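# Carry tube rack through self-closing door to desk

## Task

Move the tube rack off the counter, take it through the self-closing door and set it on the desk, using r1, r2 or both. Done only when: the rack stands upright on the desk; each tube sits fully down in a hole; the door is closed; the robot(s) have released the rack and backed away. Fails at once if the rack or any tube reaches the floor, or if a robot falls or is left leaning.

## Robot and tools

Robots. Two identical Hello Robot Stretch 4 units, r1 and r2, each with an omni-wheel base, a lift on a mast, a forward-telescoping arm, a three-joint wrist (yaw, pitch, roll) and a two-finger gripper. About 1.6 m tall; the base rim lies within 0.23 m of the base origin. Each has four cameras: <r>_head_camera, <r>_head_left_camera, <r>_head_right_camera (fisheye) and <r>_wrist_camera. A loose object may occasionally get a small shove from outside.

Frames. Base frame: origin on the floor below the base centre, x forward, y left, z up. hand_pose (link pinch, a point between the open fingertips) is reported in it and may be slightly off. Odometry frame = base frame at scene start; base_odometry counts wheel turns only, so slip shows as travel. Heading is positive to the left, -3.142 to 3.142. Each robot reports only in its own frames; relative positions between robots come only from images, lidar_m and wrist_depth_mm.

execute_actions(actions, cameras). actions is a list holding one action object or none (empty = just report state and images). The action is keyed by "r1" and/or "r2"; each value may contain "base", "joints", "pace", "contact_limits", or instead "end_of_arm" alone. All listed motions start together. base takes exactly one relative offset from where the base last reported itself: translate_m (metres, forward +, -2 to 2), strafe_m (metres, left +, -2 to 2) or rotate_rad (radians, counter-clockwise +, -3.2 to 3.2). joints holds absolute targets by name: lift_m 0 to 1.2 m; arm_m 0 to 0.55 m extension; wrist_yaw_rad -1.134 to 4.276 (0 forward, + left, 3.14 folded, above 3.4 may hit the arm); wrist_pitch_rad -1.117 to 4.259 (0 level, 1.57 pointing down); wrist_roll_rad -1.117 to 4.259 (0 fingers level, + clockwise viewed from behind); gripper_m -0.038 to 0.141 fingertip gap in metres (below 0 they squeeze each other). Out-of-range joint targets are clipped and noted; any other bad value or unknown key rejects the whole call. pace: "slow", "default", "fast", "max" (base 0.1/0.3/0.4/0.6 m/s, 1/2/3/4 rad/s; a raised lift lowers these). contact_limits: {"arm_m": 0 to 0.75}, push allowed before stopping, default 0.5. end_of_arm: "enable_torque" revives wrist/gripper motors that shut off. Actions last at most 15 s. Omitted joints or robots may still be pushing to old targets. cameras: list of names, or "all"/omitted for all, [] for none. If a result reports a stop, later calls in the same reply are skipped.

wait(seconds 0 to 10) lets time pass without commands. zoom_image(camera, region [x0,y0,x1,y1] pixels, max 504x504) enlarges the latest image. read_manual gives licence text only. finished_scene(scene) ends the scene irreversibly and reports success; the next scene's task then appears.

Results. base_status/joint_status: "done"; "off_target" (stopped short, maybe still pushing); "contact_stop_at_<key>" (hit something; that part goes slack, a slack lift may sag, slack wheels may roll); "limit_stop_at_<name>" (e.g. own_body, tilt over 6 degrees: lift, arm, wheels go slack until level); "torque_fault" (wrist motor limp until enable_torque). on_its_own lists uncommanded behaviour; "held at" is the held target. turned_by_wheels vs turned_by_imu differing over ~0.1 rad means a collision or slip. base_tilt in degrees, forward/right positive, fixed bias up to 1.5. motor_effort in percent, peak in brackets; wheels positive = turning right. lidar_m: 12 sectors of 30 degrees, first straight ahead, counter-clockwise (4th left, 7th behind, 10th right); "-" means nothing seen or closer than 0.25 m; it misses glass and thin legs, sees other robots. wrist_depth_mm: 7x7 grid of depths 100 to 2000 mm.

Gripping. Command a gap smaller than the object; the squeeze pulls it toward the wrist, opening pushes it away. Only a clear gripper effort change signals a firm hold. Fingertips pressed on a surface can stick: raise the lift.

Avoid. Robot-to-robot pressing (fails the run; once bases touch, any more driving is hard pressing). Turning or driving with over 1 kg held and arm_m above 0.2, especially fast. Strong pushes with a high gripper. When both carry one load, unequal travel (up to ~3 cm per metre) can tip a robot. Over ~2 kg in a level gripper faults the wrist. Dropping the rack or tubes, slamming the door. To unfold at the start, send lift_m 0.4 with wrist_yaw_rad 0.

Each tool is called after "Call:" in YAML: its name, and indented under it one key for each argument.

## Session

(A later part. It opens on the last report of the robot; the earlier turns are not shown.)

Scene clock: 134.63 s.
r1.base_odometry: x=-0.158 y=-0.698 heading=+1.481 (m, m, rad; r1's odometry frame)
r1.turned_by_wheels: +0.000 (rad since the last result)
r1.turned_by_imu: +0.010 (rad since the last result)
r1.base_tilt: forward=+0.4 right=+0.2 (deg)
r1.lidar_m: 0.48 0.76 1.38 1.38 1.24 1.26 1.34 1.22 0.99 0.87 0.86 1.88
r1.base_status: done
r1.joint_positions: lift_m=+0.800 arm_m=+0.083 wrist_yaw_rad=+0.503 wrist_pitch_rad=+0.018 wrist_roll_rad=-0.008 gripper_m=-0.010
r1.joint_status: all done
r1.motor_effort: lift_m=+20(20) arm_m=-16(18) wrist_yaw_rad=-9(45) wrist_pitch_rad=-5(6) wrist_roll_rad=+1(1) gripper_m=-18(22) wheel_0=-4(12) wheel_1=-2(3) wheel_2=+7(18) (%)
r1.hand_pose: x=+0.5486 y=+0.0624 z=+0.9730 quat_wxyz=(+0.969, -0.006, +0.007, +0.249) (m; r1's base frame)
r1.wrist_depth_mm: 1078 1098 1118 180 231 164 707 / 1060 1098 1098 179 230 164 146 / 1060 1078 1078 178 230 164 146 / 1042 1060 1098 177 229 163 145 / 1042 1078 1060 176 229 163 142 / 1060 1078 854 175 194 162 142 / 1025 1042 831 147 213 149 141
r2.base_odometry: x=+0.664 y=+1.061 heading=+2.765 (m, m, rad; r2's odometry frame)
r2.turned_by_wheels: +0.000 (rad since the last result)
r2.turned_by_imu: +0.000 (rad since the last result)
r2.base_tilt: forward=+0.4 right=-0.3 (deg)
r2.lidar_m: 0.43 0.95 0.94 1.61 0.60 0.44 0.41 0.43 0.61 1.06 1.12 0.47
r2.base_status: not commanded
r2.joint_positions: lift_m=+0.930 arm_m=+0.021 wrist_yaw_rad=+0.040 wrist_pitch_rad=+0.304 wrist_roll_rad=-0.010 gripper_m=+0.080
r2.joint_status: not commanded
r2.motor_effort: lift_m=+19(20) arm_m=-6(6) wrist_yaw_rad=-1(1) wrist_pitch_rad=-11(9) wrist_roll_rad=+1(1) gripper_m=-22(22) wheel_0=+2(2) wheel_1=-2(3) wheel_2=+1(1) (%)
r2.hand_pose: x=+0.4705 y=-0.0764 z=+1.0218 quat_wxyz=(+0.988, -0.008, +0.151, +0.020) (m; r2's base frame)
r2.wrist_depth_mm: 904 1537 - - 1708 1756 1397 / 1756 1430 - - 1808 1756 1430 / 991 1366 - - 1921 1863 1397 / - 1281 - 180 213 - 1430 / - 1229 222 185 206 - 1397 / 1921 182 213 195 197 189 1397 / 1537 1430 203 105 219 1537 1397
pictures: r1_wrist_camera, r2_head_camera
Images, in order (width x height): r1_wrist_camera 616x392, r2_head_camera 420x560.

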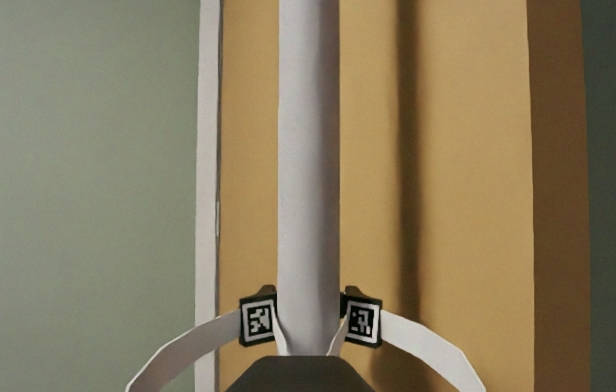

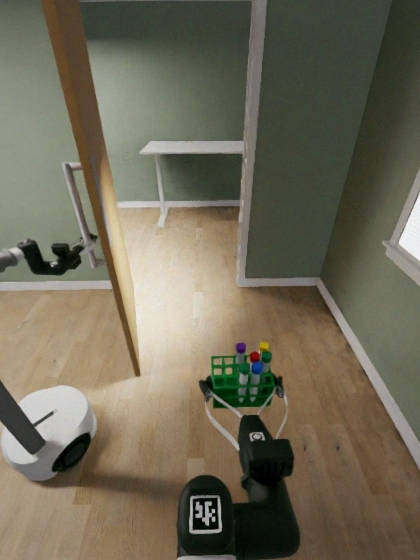

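Call:
execute_actions:
  actions:
    - {"r1":{"base":{"strafe_m":0.08},"joints":{"arm_m":0.01,"wrist_yaw_rad":0.4},"pace":"slow"},"r2":{"base":{"strafe_m":0.13},"joints":{"lift_m":1.0},"pace":"slow"}}
  cameras: ["r1_wrist_camera"]

Call:
execute_actions:
  actions:
    - {"r2":{"base":{"translate_m":1.5}}}
  cameras: ["r2_head_camera","r2_head_left_camera"]

Scene clock: 141.83 s.
r1.base_odometry: x=-0.237 y=-0.690 heading=+1.481 (m, m, rad; r1's odometry frame)
r1.turned_by_wheels: +0.000 (rad since the last result)
r1.turned_by_imu: +0.009 (rad since the last result)
r1.base_tilt: forward=+0.4 right=+0.1 (deg)
r1.lidar_m: 0.41 0.74 1.33 1.27 1.18 1.20 1.39 1.29 0.96 0.80 1.89 1.92
r1.base_status: done
r1.joint_positions: lift_m=+0.800 arm_m=+0.012 wrist_yaw_rad=+0.400 wrist_pitch_rad=+0.018 wrist_roll_rad=-0.008 gripper_m=-0.010
r1.joint_status: all done
r1.motor_effort: lift_m=+20(20) arm_m=-14(16) wrist_yaw_rad=+0(55) wrist_pitch_rad=-7(8) wrist_roll_rad=+1(1) gripper_m=-16(24) wheel_0=-5(7) wheel_1=-3(1) wheel_2=+9(17) (%)
r1.hand_pose: x=+0.4831 y=+0.0318 z=+0.9729 quat_wxyz=(+0.980, -0.006, +0.008, +0.199) (m; r1's base frame)
r1.wrist_depth_mm: 1008 1060 1098 179 231 164 778 / 1025 1060 1098 178 231 165 145 / 1008 1042 1060 177 229 164 145 / 1008 1060 1042 175 229 163 143 / 991 1042 1025 175 229 163 142 / 991 1042 809 174 195 162 141 / 991 1025 798 150 213 149 140
r2.base_odometry: x=+0.616 y=+0.940 heading=+2.765 (m, m, rad; r2's odometry frame)
r2.turned_by_wheels: +0.000 (rad since the last result)
r2.turned_by_imu: +0.000 (rad since the last result)
r2.base_tilt: forward=+0.4 right=-0.3 (deg)
r2.lidar_m: 0.43 0.93 0.97 1.62 0.60 0.43 0.39 0.44 0.62 1.19 1.25 1.68
r2.base_status: done
r2.joint_positions: lift_m=+1.000 arm_m=+0.021 wrist_yaw_rad=+0.040 wrist_pitch_rad=+0.304 wrist_roll_rad=-0.010 gripper_m=+0.080
r2.joint_status: all done
r2.motor_effort: lift_m=+20(28) arm_m=-6(6) wrist_yaw_rad=-1(1) wrist_pitch_rad=-11(8) wrist_roll_rad=+0(1) gripper_m=-22(22) wheel_0=-2(7) wheel_1=+4(7) wheel_2=+0(1) (%)
r2.hand_pose: x=+0.4705 y=-0.0764 z=+1.0917 quat_wxyz=(+0.988, -0.008, +0.151, +0.020) (m; r2's base frame)
r2.wrist_depth_mm: 1661 1138 - - 1756 1756 1576 / 1808 1118 - - 1808 1808 1576 / 1808 1098 - - 1863 1983 1618 / 991 1060 - 180 213 - 1537 / - 1281 222 186 206 - 1576 / - 182 213 195 197 189 1618 / 1661 1430 202 105 220 1618 1499
pictures: r1_wrist_camera
Images, in order (width x height): r1_wrist_camera 616x392.

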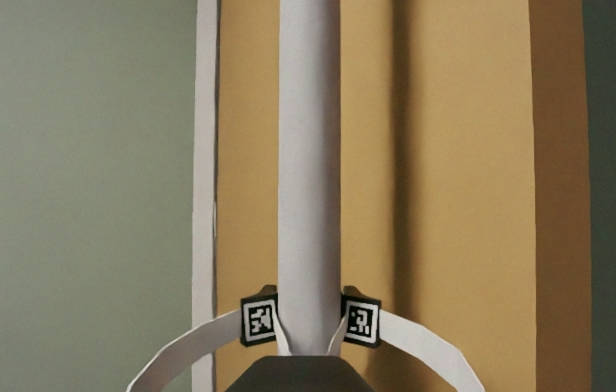

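Scene clock: 148.30 s.
r1.base_odometry: x=-0.237 y=-0.690 heading=+1.481 (m, m, rad; r1's odometry frame)
r1.turned_by_wheels: +0.000 (rad since the last result)
r1.turned_by_imu: +0.000 (rad since the last result)
r1.base_tilt: forward=+0.4 right=+0.1 (deg)
r1.lidar_m: 0.42 0.72 1.33 1.29 1.16 1.19 1.41 1.29 1.31 1.69 1.90 0.75
r1.base_status: not commanded
r1.joint_positions: lift_m=+0.800 arm_m=+0.012 wrist_yaw_rad=+0.400 wrist_pitch_rad=+0.018 wrist_roll_rad=-0.008 gripper_m=-0.010
r1.joint_status: not commanded
r1.motor_effort: lift_m=+20(20) arm_m=-14(14) wrist_yaw_rad=+0(1) wrist_pitch_rad=-8(6) wrist_roll_rad=+0(1) gripper_m=-18(16) wheel_0=-5(5) wheel_1=-3(3) wheel_2=+9(9) (%)
r1.hand_pose: x=+0.4831 y=+0.0318 z=+0.9729 quat_wxyz=(+0.980, -0.006, +0.008, +0.199) (m; r1's base frame)
r1.wrist_depth_mm: 1008 1060 1098 178 231 165 146 / 1008 1078 1098 178 230 164 145 / 1008 1042 1060 176 229 164 145 / 1008 1042 1042 176 229 164 143 / 1008 1042 1008 175 228 163 142 / 976 1042 820 173 194 163 141 / 976 1025 788 151 213 150 141
r2.base_odometry: x=-0.779 y=+1.492 heading=+2.765 (m, m, rad; r2's odometry frame)
r2.turned_by_wheels: +0.000 (rad since the last result)
r2.turned_by_imu: -0.002 (rad since the last result)
r2.base_tilt: forward=+0.4 right=-0.3 (deg)
r2.lidar_m: 0.42 0.71 0.44 0.38 0.40 0.77 1.90 1.72 1.21 1.16 0.97 0.80
r2.base_status: done
r2.joint_positions: lift_m=+1.000 arm_m=+0.021 wrist_yaw_rad=+0.040 wrist_pitch_rad=+0.304 wrist_roll_rad=-0.010 gripper_m=+0.080
r2.joint_status: not commanded
r2.motor_effort: lift_m=+20(20) arm_m=-6(6) wrist_yaw_rad=-1(1) wrist_pitch_rad=-8(10) wrist_roll_rad=+0(1) gripper_m=-23(23) wheel_0=+1(6) wheel_1=+1(7) wheel_2=+1(9) (%)
r2.hand_pose: x=+0.4705 y=-0.0763 z=+1.0918 quat_wxyz=(+0.988, -0.008, +0.151, +0.021) (m; r2's base frame)
r2.wrist_depth_mm: - - - - - - 1576 / - - - - - - 535 / - - - 1808 1921 - 530 / - - - 180 232 - 517 / - - 222 186 206 - 525 / - 182 214 196 197 189 525 / 1661 1618 203 105 220 1576 535
pictures: r2_head_camera, r2_head_left_camera
Images, in order (width x height): r2_head_camera 420x560, r2_head_left_camera 420x672.

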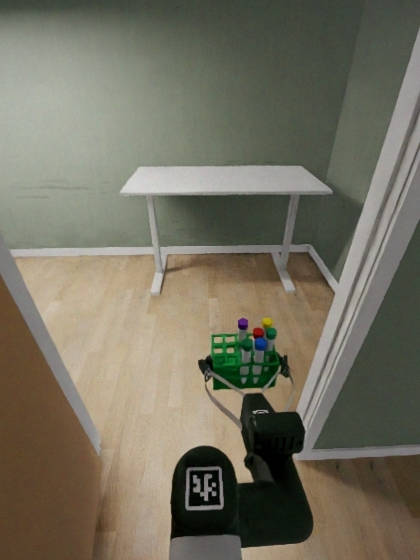

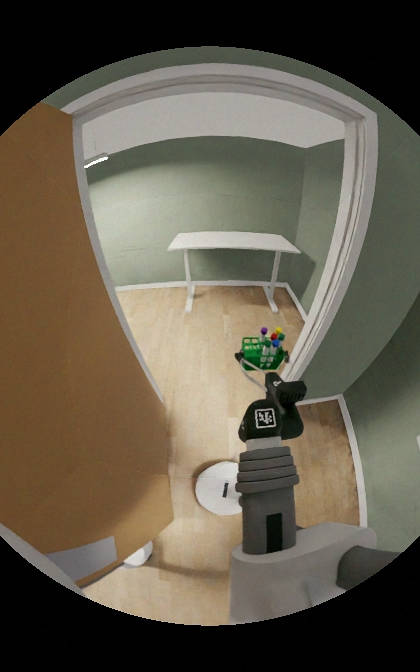

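Call:
execute_actions:
  actions:
    - {"r2":{"base":{"translate_m":1.4}}}
  cameras: ["r2_head_camera","r2_wrist_camera"]

Scene clock: 156.97 s.
r1.base_odometry: x=-0.237 y=-0.690 heading=+1.481 (m, m, rad; r1's odometry frame)
r1.turned_by_wheels: +0.000 (rad since the last result)
r1.turned_by_imu: +0.000 (rad since the last result)
r1.base_tilt: forward=+0.4 right=+0.1 (deg)
r1.lidar_m: 0.42 0.75 1.32 1.28 1.14 1.20 1.41 1.27 1.32 1.70 1.90 1.95
r1.base_status: not commanded
r1.joint_positions: lift_m=+0.800 arm_m=+0.012 wrist_yaw_rad=+0.400 wrist_pitch_rad=+0.018 wrist_roll_rad=-0.008 gripper_m=-0.010
r1.joint_status: not commanded
r1.motor_effort: lift_m=+20(20) arm_m=-14(14) wrist_yaw_rad=+0(1) wrist_pitch_rad=-8(6) wrist_roll_rad=+1(1) gripper_m=-15(17) wheel_0=-4(4) wheel_1=-3(3) wheel_2=+9(9) (%)
r1.hand_pose: x=+0.4831 y=+0.0318 z=+0.9729 quat_wxyz=(+0.980, -0.006, +0.008, +0.199) (m; r1's base frame)
r1.wrist_depth_mm: 1025 1060 1078 178 230 164 778 / 1008 1060 1098 178 230 165 145 / 1008 1042 1042 177 229 164 145 / 991 1042 1042 176 229 164 143 / 991 1042 1025 175 228 163 142 / 991 1042 809 174 195 163 141 / 976 1008 798 151 213 150 140
r2.base_odometry: x=-2.081 y=+2.007 heading=+2.765 (m, m, rad; r2's odometry frame)
r2.turned_by_wheels: +0.000 (rad since the last result)
r2.turned_by_imu: -0.002 (rad since the last result)
r2.base_tilt: forward=+0.4 right=-0.3 (deg)
r2.lidar_m: 0.43 0.67 2.05 2.23 0.79 0.80 1.57 0.72 0.82 1.21 0.91 0.68
r2.base_status: done
r2.joint_positions: lift_m=+1.000 arm_m=+0.021 wrist_yaw_rad=+0.040 wrist_pitch_rad=+0.304 wrist_roll_rad=-0.010 gripper_m=+0.080
r2.joint_status: not commanded
r2.motor_effort: lift_m=+20(20) arm_m=-6(6) wrist_yaw_rad=-1(2) wrist_pitch_rad=-11(8) wrist_roll_rad=+1(1) gripper_m=-20(23) wheel_0=+0(5) wheel_1=+2(8) wheel_2=-1(10) (%)
r2.hand_pose: x=+0.4705 y=-0.0763 z=+1.0918 quat_wxyz=(+0.988, -0.008, +0.151, +0.021) (m; r2's base frame)
r2.wrist_depth_mm: 1060 1060 1078 1060 1078 1078 1078 / 1098 1098 1118 1118 1118 1098 1118 / 1138 1160 1160 1160 1160 1160 1182 / 854 854 842 181 217 842 842 / 585 585 222 186 206 580 580 / 449 182 213 196 197 188 466 / 1336 1366 203 105 219 1430 1397
pictures: r2_head_camera, r2_wrist_camera
Images, in order (width x height): r2_head_camera 420x560, r2_wrist_camera 616x392.

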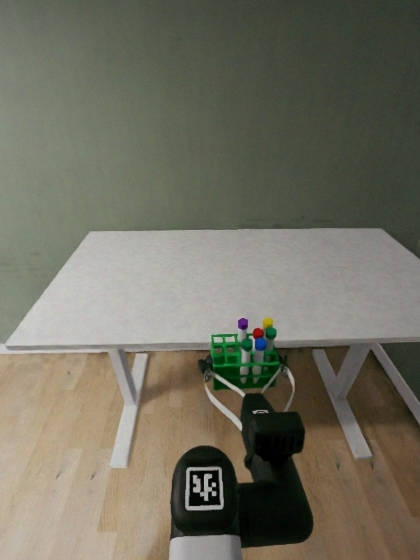

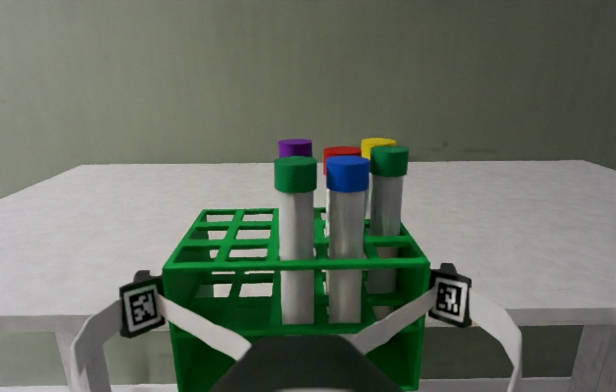

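Call:
execute_actions:
  actions:
    - {"r1":{"joints":{"gripper_m":0.12}},"r2":{"joints":{"arm_m":0.42,"lift_m":0.94}}}
  cameras: ["r2_wrist_camera","r1_wrist_camera"]

Scene clock: 161.30 s.
r1.base_odometry: x=-0.237 y=-0.690 heading=+1.481 (m, m, rad; r1's odometry frame)
r1.turned_by_wheels: +0.000 (rad since the last result)
r1.turned_by_imu: -0.001 (rad since the last result)
r1.base_tilt: forward=+0.3 right=+0.1 (deg)
r1.lidar_m: 0.46 0.83 1.32 1.29 1.18 1.20 1.38 1.29 1.32 1.67 1.87 0.49
r1.base_status: not commanded
r1.joint_positions: lift_m=+0.800 arm_m=+0.012 wrist_yaw_rad=+0.393 wrist_pitch_rad=+0.018 wrist_roll_rad=-0.009 gripper_m=+0.120
r1.joint_status: all done
r1.on_its_own: wrist_yaw_rad is at rest, and its effort (+20) is outside its rest range (-13 to +13)
r1.motor_effort: lift_m=+20(20) arm_m=-9(14) wrist_yaw_rad=+20(22) wrist_pitch_rad=-9(9) wrist_roll_rad=+1(1) gripper_m=-4(15) wheel_0=-5(5) wheel_1=-3(3) wheel_2=+4(9) (%)
r1.hand_pose: x=+0.4825 y=+0.0298 z=+0.9729 quat_wxyz=(+0.981, -0.006, +0.008, +0.195) (m; r1's base frame)
r1.wrist_depth_mm: 1025 1060 1060 492 204 237 199 / 1008 1060 1025 492 202 236 199 / 1008 1060 1025 484 202 236 198 / 1008 1042 991 480 200 236 198 / 1008 1042 976 480 200 235 198 / 976 1025 668 473 196 217 197 / 976 1008 1008 143 193 224 195
r2.base_odometry: x=-2.081 y=+2.007 heading=+2.765 (m, m, rad; r2's odometry frame)
r2.turned_by_wheels: +0.000 (rad since the last result)
r2.turned_by_imu: +0.000 (rad since the last result)
r2.base_tilt: forward=+0.4 right=-0.2 (deg)
r2.lidar_m: 0.62 0.66 2.05 2.24 0.79 0.79 1.46 0.71 0.83 1.20 0.92 0.66
r2.base_status: not commanded
r2.joint_positions: lift_m=+0.940 arm_m=+0.419 wrist_yaw_rad=+0.040 wrist_pitch_rad=+0.303 wrist_roll_rad=-0.010 gripper_m=+0.080
r2.joint_status: all done
r2.motor_effort: lift_m=+16(23) arm_m=+6(8) wrist_yaw_rad=-2(1) wrist_pitch_rad=-9(9) wrist_roll_rad=+0(0) gripper_m=-23(22) wheel_0=-1(1) wheel_1=+2(1) wheel_2=+0(1) (%)
r2.hand_pose: x=+0.8685 y=-0.0763 z=+1.0322 quat_wxyz=(+0.988, -0.008, +0.151, +0.021) (m; r2's base frame)
r2.wrist_depth_mm: 715 707 707 715 707 715 715 / 732 732 741 741 741 750 741 / 768 768 759 759 750 778 778 / 654 647 647 180 217 634 634 / 449 449 222 186 206 445 442 / 343 182 213 196 198 189 338 / 277 276 202 105 220 276 273
pictures: r1_wrist_camera, r2_wrist_camera
Images, in order (width x height): r1_wrist_camera 616x392, r2_wrist_camera 616x392.

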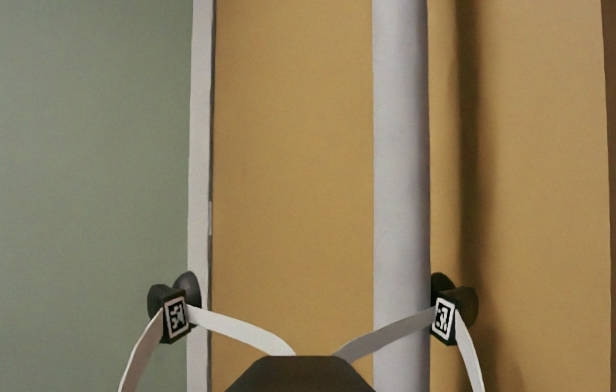

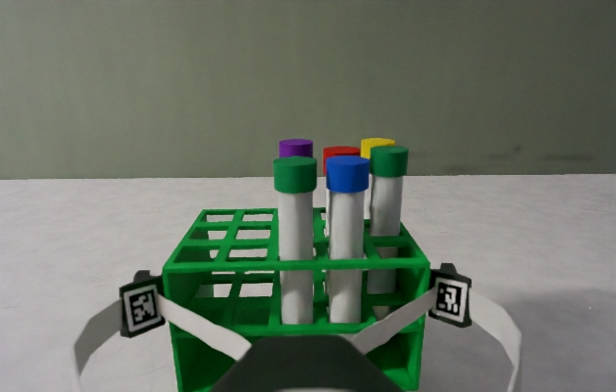

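(275-232)/1.385 ≈ 31 mm → lift 0.91.

Call:
execute_actions:
  actions:
    - {"r1":{"base":{"translate_m":-0.2},"pace":"slow"},"r2":{"joints":{"lift_m":0.91},"pace":"slow"}}
  cameras: ["r2_wrist_camera","r1_head_left_camera"]

Scene clock: 167.23 s.
r1.base_odometry: x=-0.255 y=-0.889 heading=+1.481 (m, m, rad; r1's odometry frame)
r1.turned_by_wheels: +0.000 (rad since the last result)
r1.turned_by_imu: -0.001 (rad since the last result)
r1.base_tilt: forward=+0.3 right=+0.1 (deg)
r1.lidar_m: 1.51 1.46 1.49 1.15 1.05 1.08 1.19 1.12 1.15 1.48 2.01 2.05
r1.base_status: done
r1.joint_positions: lift_m=+0.800 arm_m=+0.011 wrist_yaw_rad=+0.400 wrist_pitch_rad=+0.018 wrist_roll_rad=-0.009 gripper_m=+0.120
r1.joint_status: not commanded
r1.motor_effort: lift_m=+20(20) arm_m=-5(9) wrist_yaw_rad=+0(45) wrist_pitch_rad=-8(4) wrist_roll_rad=+0(1) gripper_m=+0(5) wheel_0=-4(15) wheel_1=-3(10) wheel_2=+3(11) (%)
r1.hand_pose: x=+0.4816 y=+0.0318 z=+0.9730 quat_wxyz=(+0.980, -0.006, +0.008, +0.199) (m; r1's base frame)
r1.wrist_depth_mm: 1182 1205 1281 1308 1336 1308 1576 / 1182 1229 1281 1281 1308 1336 1576 / 1160 1229 1281 1308 1308 1308 1576 / 1160 1205 1255 1281 1281 1281 1618 / 1138 1205 1255 1308 1308 1281 1576 / 1118 1160 1255 1281 217 1281 1537 / 1118 1182 1255 142 1255 1255 1576
r2.base_odometry: x=-2.081 y=+2.007 heading=+2.765 (m, m, rad; r2's odometry frame)
r2.turned_by_wheels: +0.000 (rad since the last result)
r2.turned_by_imu: +0.001 (rad since the last result)
r2.base_tilt: forward=+0.4 right=-0.3 (deg)
r2.lidar_m: 0.63 0.66 2.04 2.24 0.80 0.75 0.74 0.73 0.83 1.20 0.91 0.67
r2.base_status: not commanded
r2.joint_positions: lift_m=+0.910 arm_m=+0.419 wrist_yaw_rad=+0.040 wrist_pitch_rad=+0.303 wrist_roll_rad=-0.010 gripper_m=+0.080
r2.joint_status: all done
r2.motor_effort: lift_m=+16(16) arm_m=+6(5) wrist_yaw_rad=-1(1) wrist_pitch_rad=-8(8) wrist_roll_rad=+1(1) gripper_m=-23(22) wheel_0=+0(1) wheel_1=+2(2) wheel_2=-1(1) (%)
r2.hand_pose: x=+0.8685 y=-0.0763 z=+1.0022 quat_wxyz=(+0.988, -0.008, +0.151, +0.021) (m; r2's base frame)
r2.wrist_depth_mm: 699 707 707 707 707 715 715 / 732 732 741 741 741 741 750 / 759 759 778 759 768 778 778 / 559 559 549 180 216 539 544 / 382 382 222 186 206 377 375 / 293 182 213 195 196 189 287 / 235 235 203 105 217 234 233
pictures: r1_head_left_camera, r2_wrist_camera
Images, in order (width x height): r1_head_left_camera 420x672, r2_wrist_camera 616x392.

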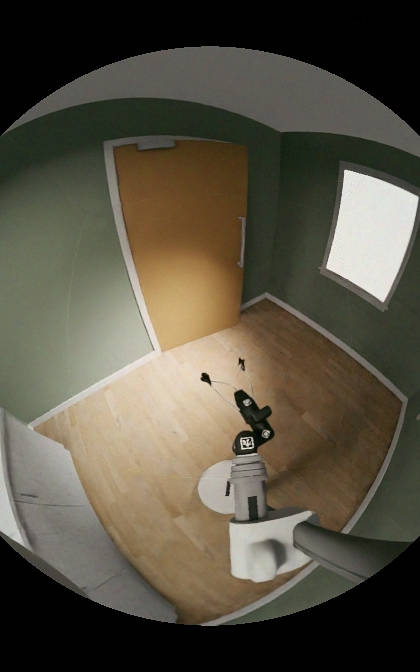

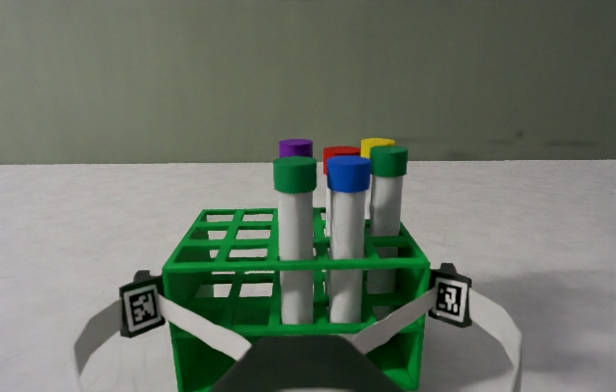

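Call:
execute_actions:
  actions:
    - {"r2":{"joints":{"lift_m":0.905},"pace":"slow"}}
  cameras: []

Call:
execute_actions:
  actions:
    - {"r2":{"joints":{"gripper_m":0.14},"pace":"slow"}}
  cameras: ["r2_wrist_camera"]

Call:
execute_actions:
  actions:
    - {"r2":{"joints":{"arm_m":0.05}}}
  cameras: ["r2_wrist_camera","r2_head_camera","r1_head_left_camera"]

Scene clock: 170.43 s.
r1.base_odometry: x=-0.255 y=-0.889 heading=+1.481 (m, m, rad; r1's odometry frame)
r1.turned_by_wheels: +0.000 (rad since the last result)
r1.turned_by_imu: +0.000 (rad since the last result)
r1.base_tilt: forward=+0.3 right=+0.0 (deg)
r1.lidar_m: 1.58 1.47 1.49 1.16 1.04 1.10 1.21 1.12 1.16 1.47 2.01 2.06
r1.base_status: not commanded
r1.joint_positions: lift_m=+0.800 arm_m=+0.011 wrist_yaw_rad=+0.400 wrist_pitch_rad=+0.018 wrist_roll_rad=-0.009 gripper_m=+0.120
r1.joint_status: not commanded
r1.motor_effort: lift_m=+20(20) arm_m=-5(5) wrist_yaw_rad=+0(1) wrist_pitch_rad=-7(6) wrist_roll_rad=+0(1) gripper_m=+0(1) wheel_0=-4(3) wheel_1=-3(3) wheel_2=+3(3) (%)
r1.hand_pose: x=+0.4816 y=+0.0318 z=+0.9730 quat_wxyz=(+0.980, -0.006, +0.008, +0.199) (m; r1's base frame)
r1.wrist_depth_mm: 1160 1205 1281 1366 1397 1537 1618 / 1138 1205 1281 1336 1430 1499 1618 / 1160 1229 1281 1308 1430 1464 1576 / 1138 1205 1255 1336 1430 1464 1576 / 1138 1205 1281 1336 1397 1464 1537 / 1138 1160 1255 1336 218 1464 1576 / 1118 1182 1229 143 1397 1464 1499
r2.base_odometry: x=-2.081 y=+2.007 heading=+2.765 (m, m, rad; r2's odometry frame)
r2.turned_by_wheels: +0.000 (rad since the last result)
r2.turned_by_imu: +0.000 (rad since the last result)
r2.base_tilt: forward=+0.3 right=-0.3 (deg)
r2.lidar_m: 0.63 0.65 2.06 2.24 0.80 0.68 0.63 0.68 0.83 1.20 0.92 0.65
r2.base_status: not commanded
r2.joint_positions: lift_m=+0.905 arm_m=+0.419 wrist_yaw_rad=+0.040 wrist_pitch_rad=+0.303 wrist_roll_rad=-0.010 gripper_m=+0.080
r2.joint_status: all done
r2.motor_effort: lift_m=+16(13) arm_m=+6(6) wrist_yaw_rad=-2(1) wrist_pitch_rad=-8(11) wrist_roll_rad=+1(1) gripper_m=-23(24) wheel_0=-1(1) wheel_1=+2(2) wheel_2=-1(1) (%)
r2.hand_pose: x=+0.8685 y=-0.0763 z=+0.9972 quat_wxyz=(+0.988, -0.008, +0.151, +0.021) (m; r2's base frame)
r2.wrist_depth_mm: 699 715 707 715 715 715 715 / 732 732 741 741 741 741 741 / 759 768 768 759 759 768 778 / 539 539 535 180 216 530 525 / 373 370 223 187 206 364 364 / 283 182 213 196 198 189 279 / 229 229 202 105 212 227 226
pictures: none
No camera images: the call's "cameras" was empty. Leave "cameras" out to get every camera's image.

Scene clock: 173.57 s.
r1.base_odometry: x=-0.255 y=-0.889 heading=+1.481 (m, m, rad; r1's odometry frame)
r1.turned_by_wheels: +0.000 (rad since the last result)
r1.turned_by_imu: +0.000 (rad since the last result)
r1.base_tilt: forward=+0.3 right=+0.1 (deg)
r1.lidar_m: 1.57 1.44 1.48 1.13 1.04 1.07 1.23 1.12 1.13 1.48 2.01 2.05
r1.base_status: not commanded
r1.joint_positions: lift_m=+0.800 arm_m=+0.011 wrist_yaw_rad=+0.400 wrist_pitch_rad=+0.018 wrist_roll_rad=-0.009 gripper_m=+0.120
r1.joint_status: not commanded
r1.motor_effort: lift_m=+20(20) arm_m=-5(5) wrist_yaw_rad=+0(1) wrist_pitch_rad=-7(7) wrist_roll_rad=+0(1) gripper_m=+1(2) wheel_0=-4(4) wheel_1=-3(3) wheel_2=+3(3) (%)
r1.hand_pose: x=+0.4816 y=+0.0318 z=+0.9730 quat_wxyz=(+0.980, -0.006, +0.008, +0.199) (m; r1's base frame)
r1.wrist_depth_mm: 1160 1229 1281 1336 1397 1499 1618 / 1160 1229 1281 1336 1397 1499 1618 / 1160 1205 1281 1336 1397 1499 1576 / 1160 1205 1281 1336 1397 1464 1537 / 1138 1205 1255 1308 1397 1464 1576 / 1160 1160 1255 1336 217 1464 1537 / 1138 1160 1229 142 1366 1464 1537
r2.base_odometry: x=-2.081 y=+2.007 heading=+2.765 (m, m, rad; r2's odometry frame)
r2.turned_by_wheels: +0.000 (rad since the last result)
r2.turned_by_imu: +0.000 (rad since the last result)
r2.base_tilt: forward=+0.4 right=-0.2 (deg)
r2.lidar_m: 0.62 0.66 2.06 2.23 0.79 0.67 0.65 0.66 0.84 1.21 0.90 0.65
r2.base_status: not commanded
r2.joint_positions: lift_m=+0.905 arm_m=+0.419 wrist_yaw_rad=+0.040 wrist_pitch_rad=+0.302 wrist_roll_rad=-0.010 gripper_m=+0.140
r2.joint_status: all done
r2.motor_effort: lift_m=+16(16) arm_m=+6(6) wrist_yaw_rad=-1(2) wrist_pitch_rad=-3(9) wrist_roll_rad=+0(1) gripper_m=+1(23) wheel_0=+0(0) wheel_1=+2(2) wheel_2=-1(0) (%)
r2.hand_pose: x=+0.8686 y=-0.0763 z=+0.9975 quat_wxyz=(+0.988, -0.008, +0.150, +0.021) (m; r2's base frame)
r2.wrist_depth_mm: 707 707 707 715 715 715 723 / 732 732 741 741 750 750 750 / 768 759 768 768 759 768 768 / 549 544 544 193 455 535 535 / 375 373 227 200 228 368 368 / 285 202 206 208 206 258 282 / 231 229 224 105 226 220 228
pictures: r2_wrist_camera
Images, in order (width x height): r2_wrist_camera 616x392.

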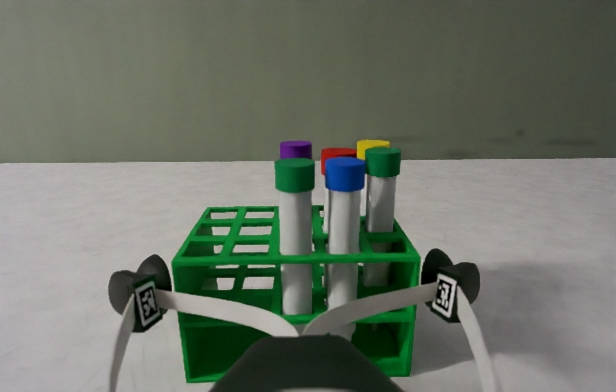

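Scene clock: 175.77 s.
r1.base_odometry: x=-0.255 y=-0.889 heading=+1.481 (m, m, rad; r1's odometry frame)
r1.turned_by_wheels: +0.000 (rad since the last result)
r1.turned_by_imu: +0.000 (rad since the last result)
r1.base_tilt: forward=+0.3 right=+0.1 (deg)
r1.lidar_m: 1.59 1.46 1.51 1.14 1.05 1.09 1.24 1.14 1.16 1.48 2.01 2.06
r1.base_status: not commanded
r1.joint_positions: lift_m=+0.800 arm_m=+0.011 wrist_yaw_rad=+0.400 wrist_pitch_rad=+0.018 wrist_roll_rad=-0.009 gripper_m=+0.120
r1.joint_status: not commanded
r1.motor_effort: lift_m=+20(20) arm_m=-5(5) wrist_yaw_rad=+0(0) wrist_pitch_rad=-7(7) wrist_roll_rad=+1(1) gripper_m=+0(0) wheel_0=-4(4) wheel_1=-3(3) wheel_2=+3(3) (%)
r1.hand_pose: x=+0.4816 y=+0.0318 z=+0.9730 quat_wxyz=(+0.980, -0.006, +0.008, +0.199) (m; r1's base frame)
r1.wrist_depth_mm: 1160 1229 1308 1336 1430 1499 1618 / 1160 1229 1281 1366 1430 1499 1618 / 1138 1205 1255 1336 1430 1499 1576 / 1160 1205 1281 1336 1397 1430 1576 / 1160 1205 1281 1308 1430 1430 1576 / 1138 1182 1255 1281 218 1499 1576 / 1118 1160 1205 142 1366 1464 1576
r2.base_odometry: x=-2.081 y=+2.007 heading=+2.765 (m, m, rad; r2's odometry frame)
r2.turned_by_wheels: +0.000 (rad since the last result)
r2.turned_by_imu: +0.000 (rad since the last result)
r2.base_tilt: forward=+0.4 right=-0.3 (deg)
r2.lidar_m: 0.63 0.66 2.06 2.23 0.79 0.68 0.64 0.67 0.82 1.19 0.91 0.66
r2.base_status: not commanded
r2.joint_positions: lift_m=+0.905 arm_m=+0.051 wrist_yaw_rad=+0.040 wrist_pitch_rad=+0.302 wrist_roll_rad=-0.010 gripper_m=+0.140
r2.joint_status: all done
r2.motor_effort: lift_m=+16(16) arm_m=-6(5) wrist_yaw_rad=-1(2) wrist_pitch_rad=-5(6) wrist_roll_rad=+0(1) gripper_m=-1(4) wheel_0=-1(1) wheel_1=+2(2) wheel_2=-1(1) (%)
r2.hand_pose: x=+0.5006 y=-0.0764 z=+0.9975 quat_wxyz=(+0.988, -0.008, +0.150, +0.020) (m; r2's base frame)
r2.wrist_depth_mm: 1025 1025 1042 1060 1060 1060 1060 / 1078 1078 1078 1098 1060 1098 1098 / 1098 1008 991 574 991 976 976 / 549 549 549 539 544 539 544 / 404 387 399 399 399 397 397 / 866 202 1281 1281 1308 1281 1308 / 1308 1336 1336 105 1366 1366 1397
pictures: r1_head_left_camera, r2_head_camera, r2_wrist_camera
Images, in order (width x height): r1_head_left_camera 420x672, r2_head_camera 420x560, r2_wrist_camera 616x392.

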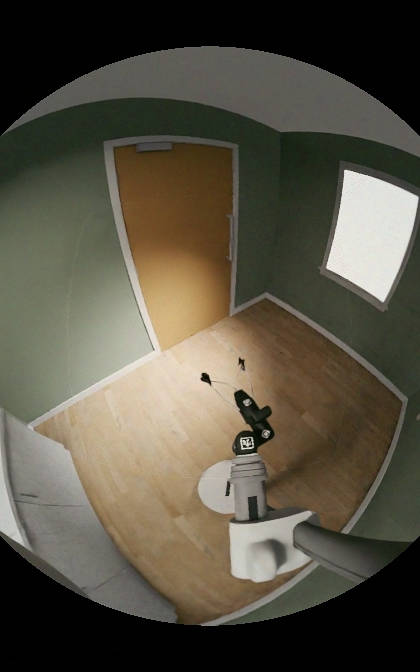

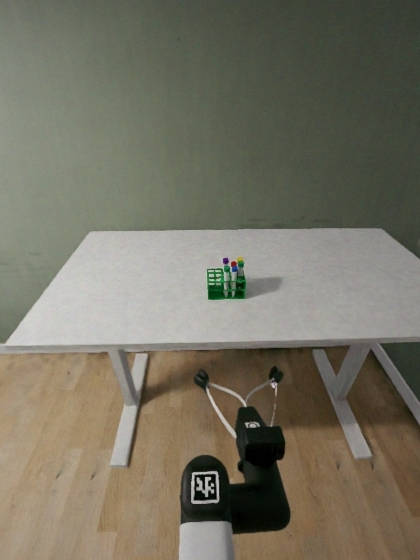

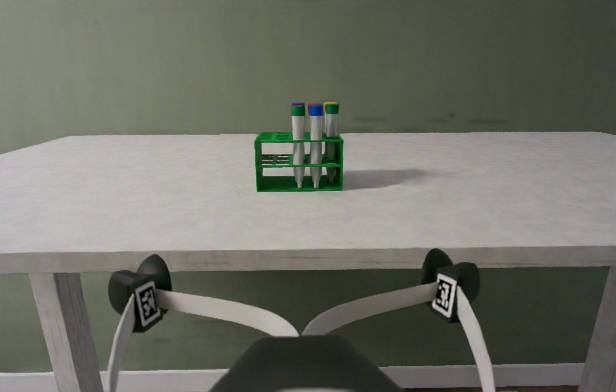

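Call:
finished_scene:
  scene: 2

The scene is finished: the task was done.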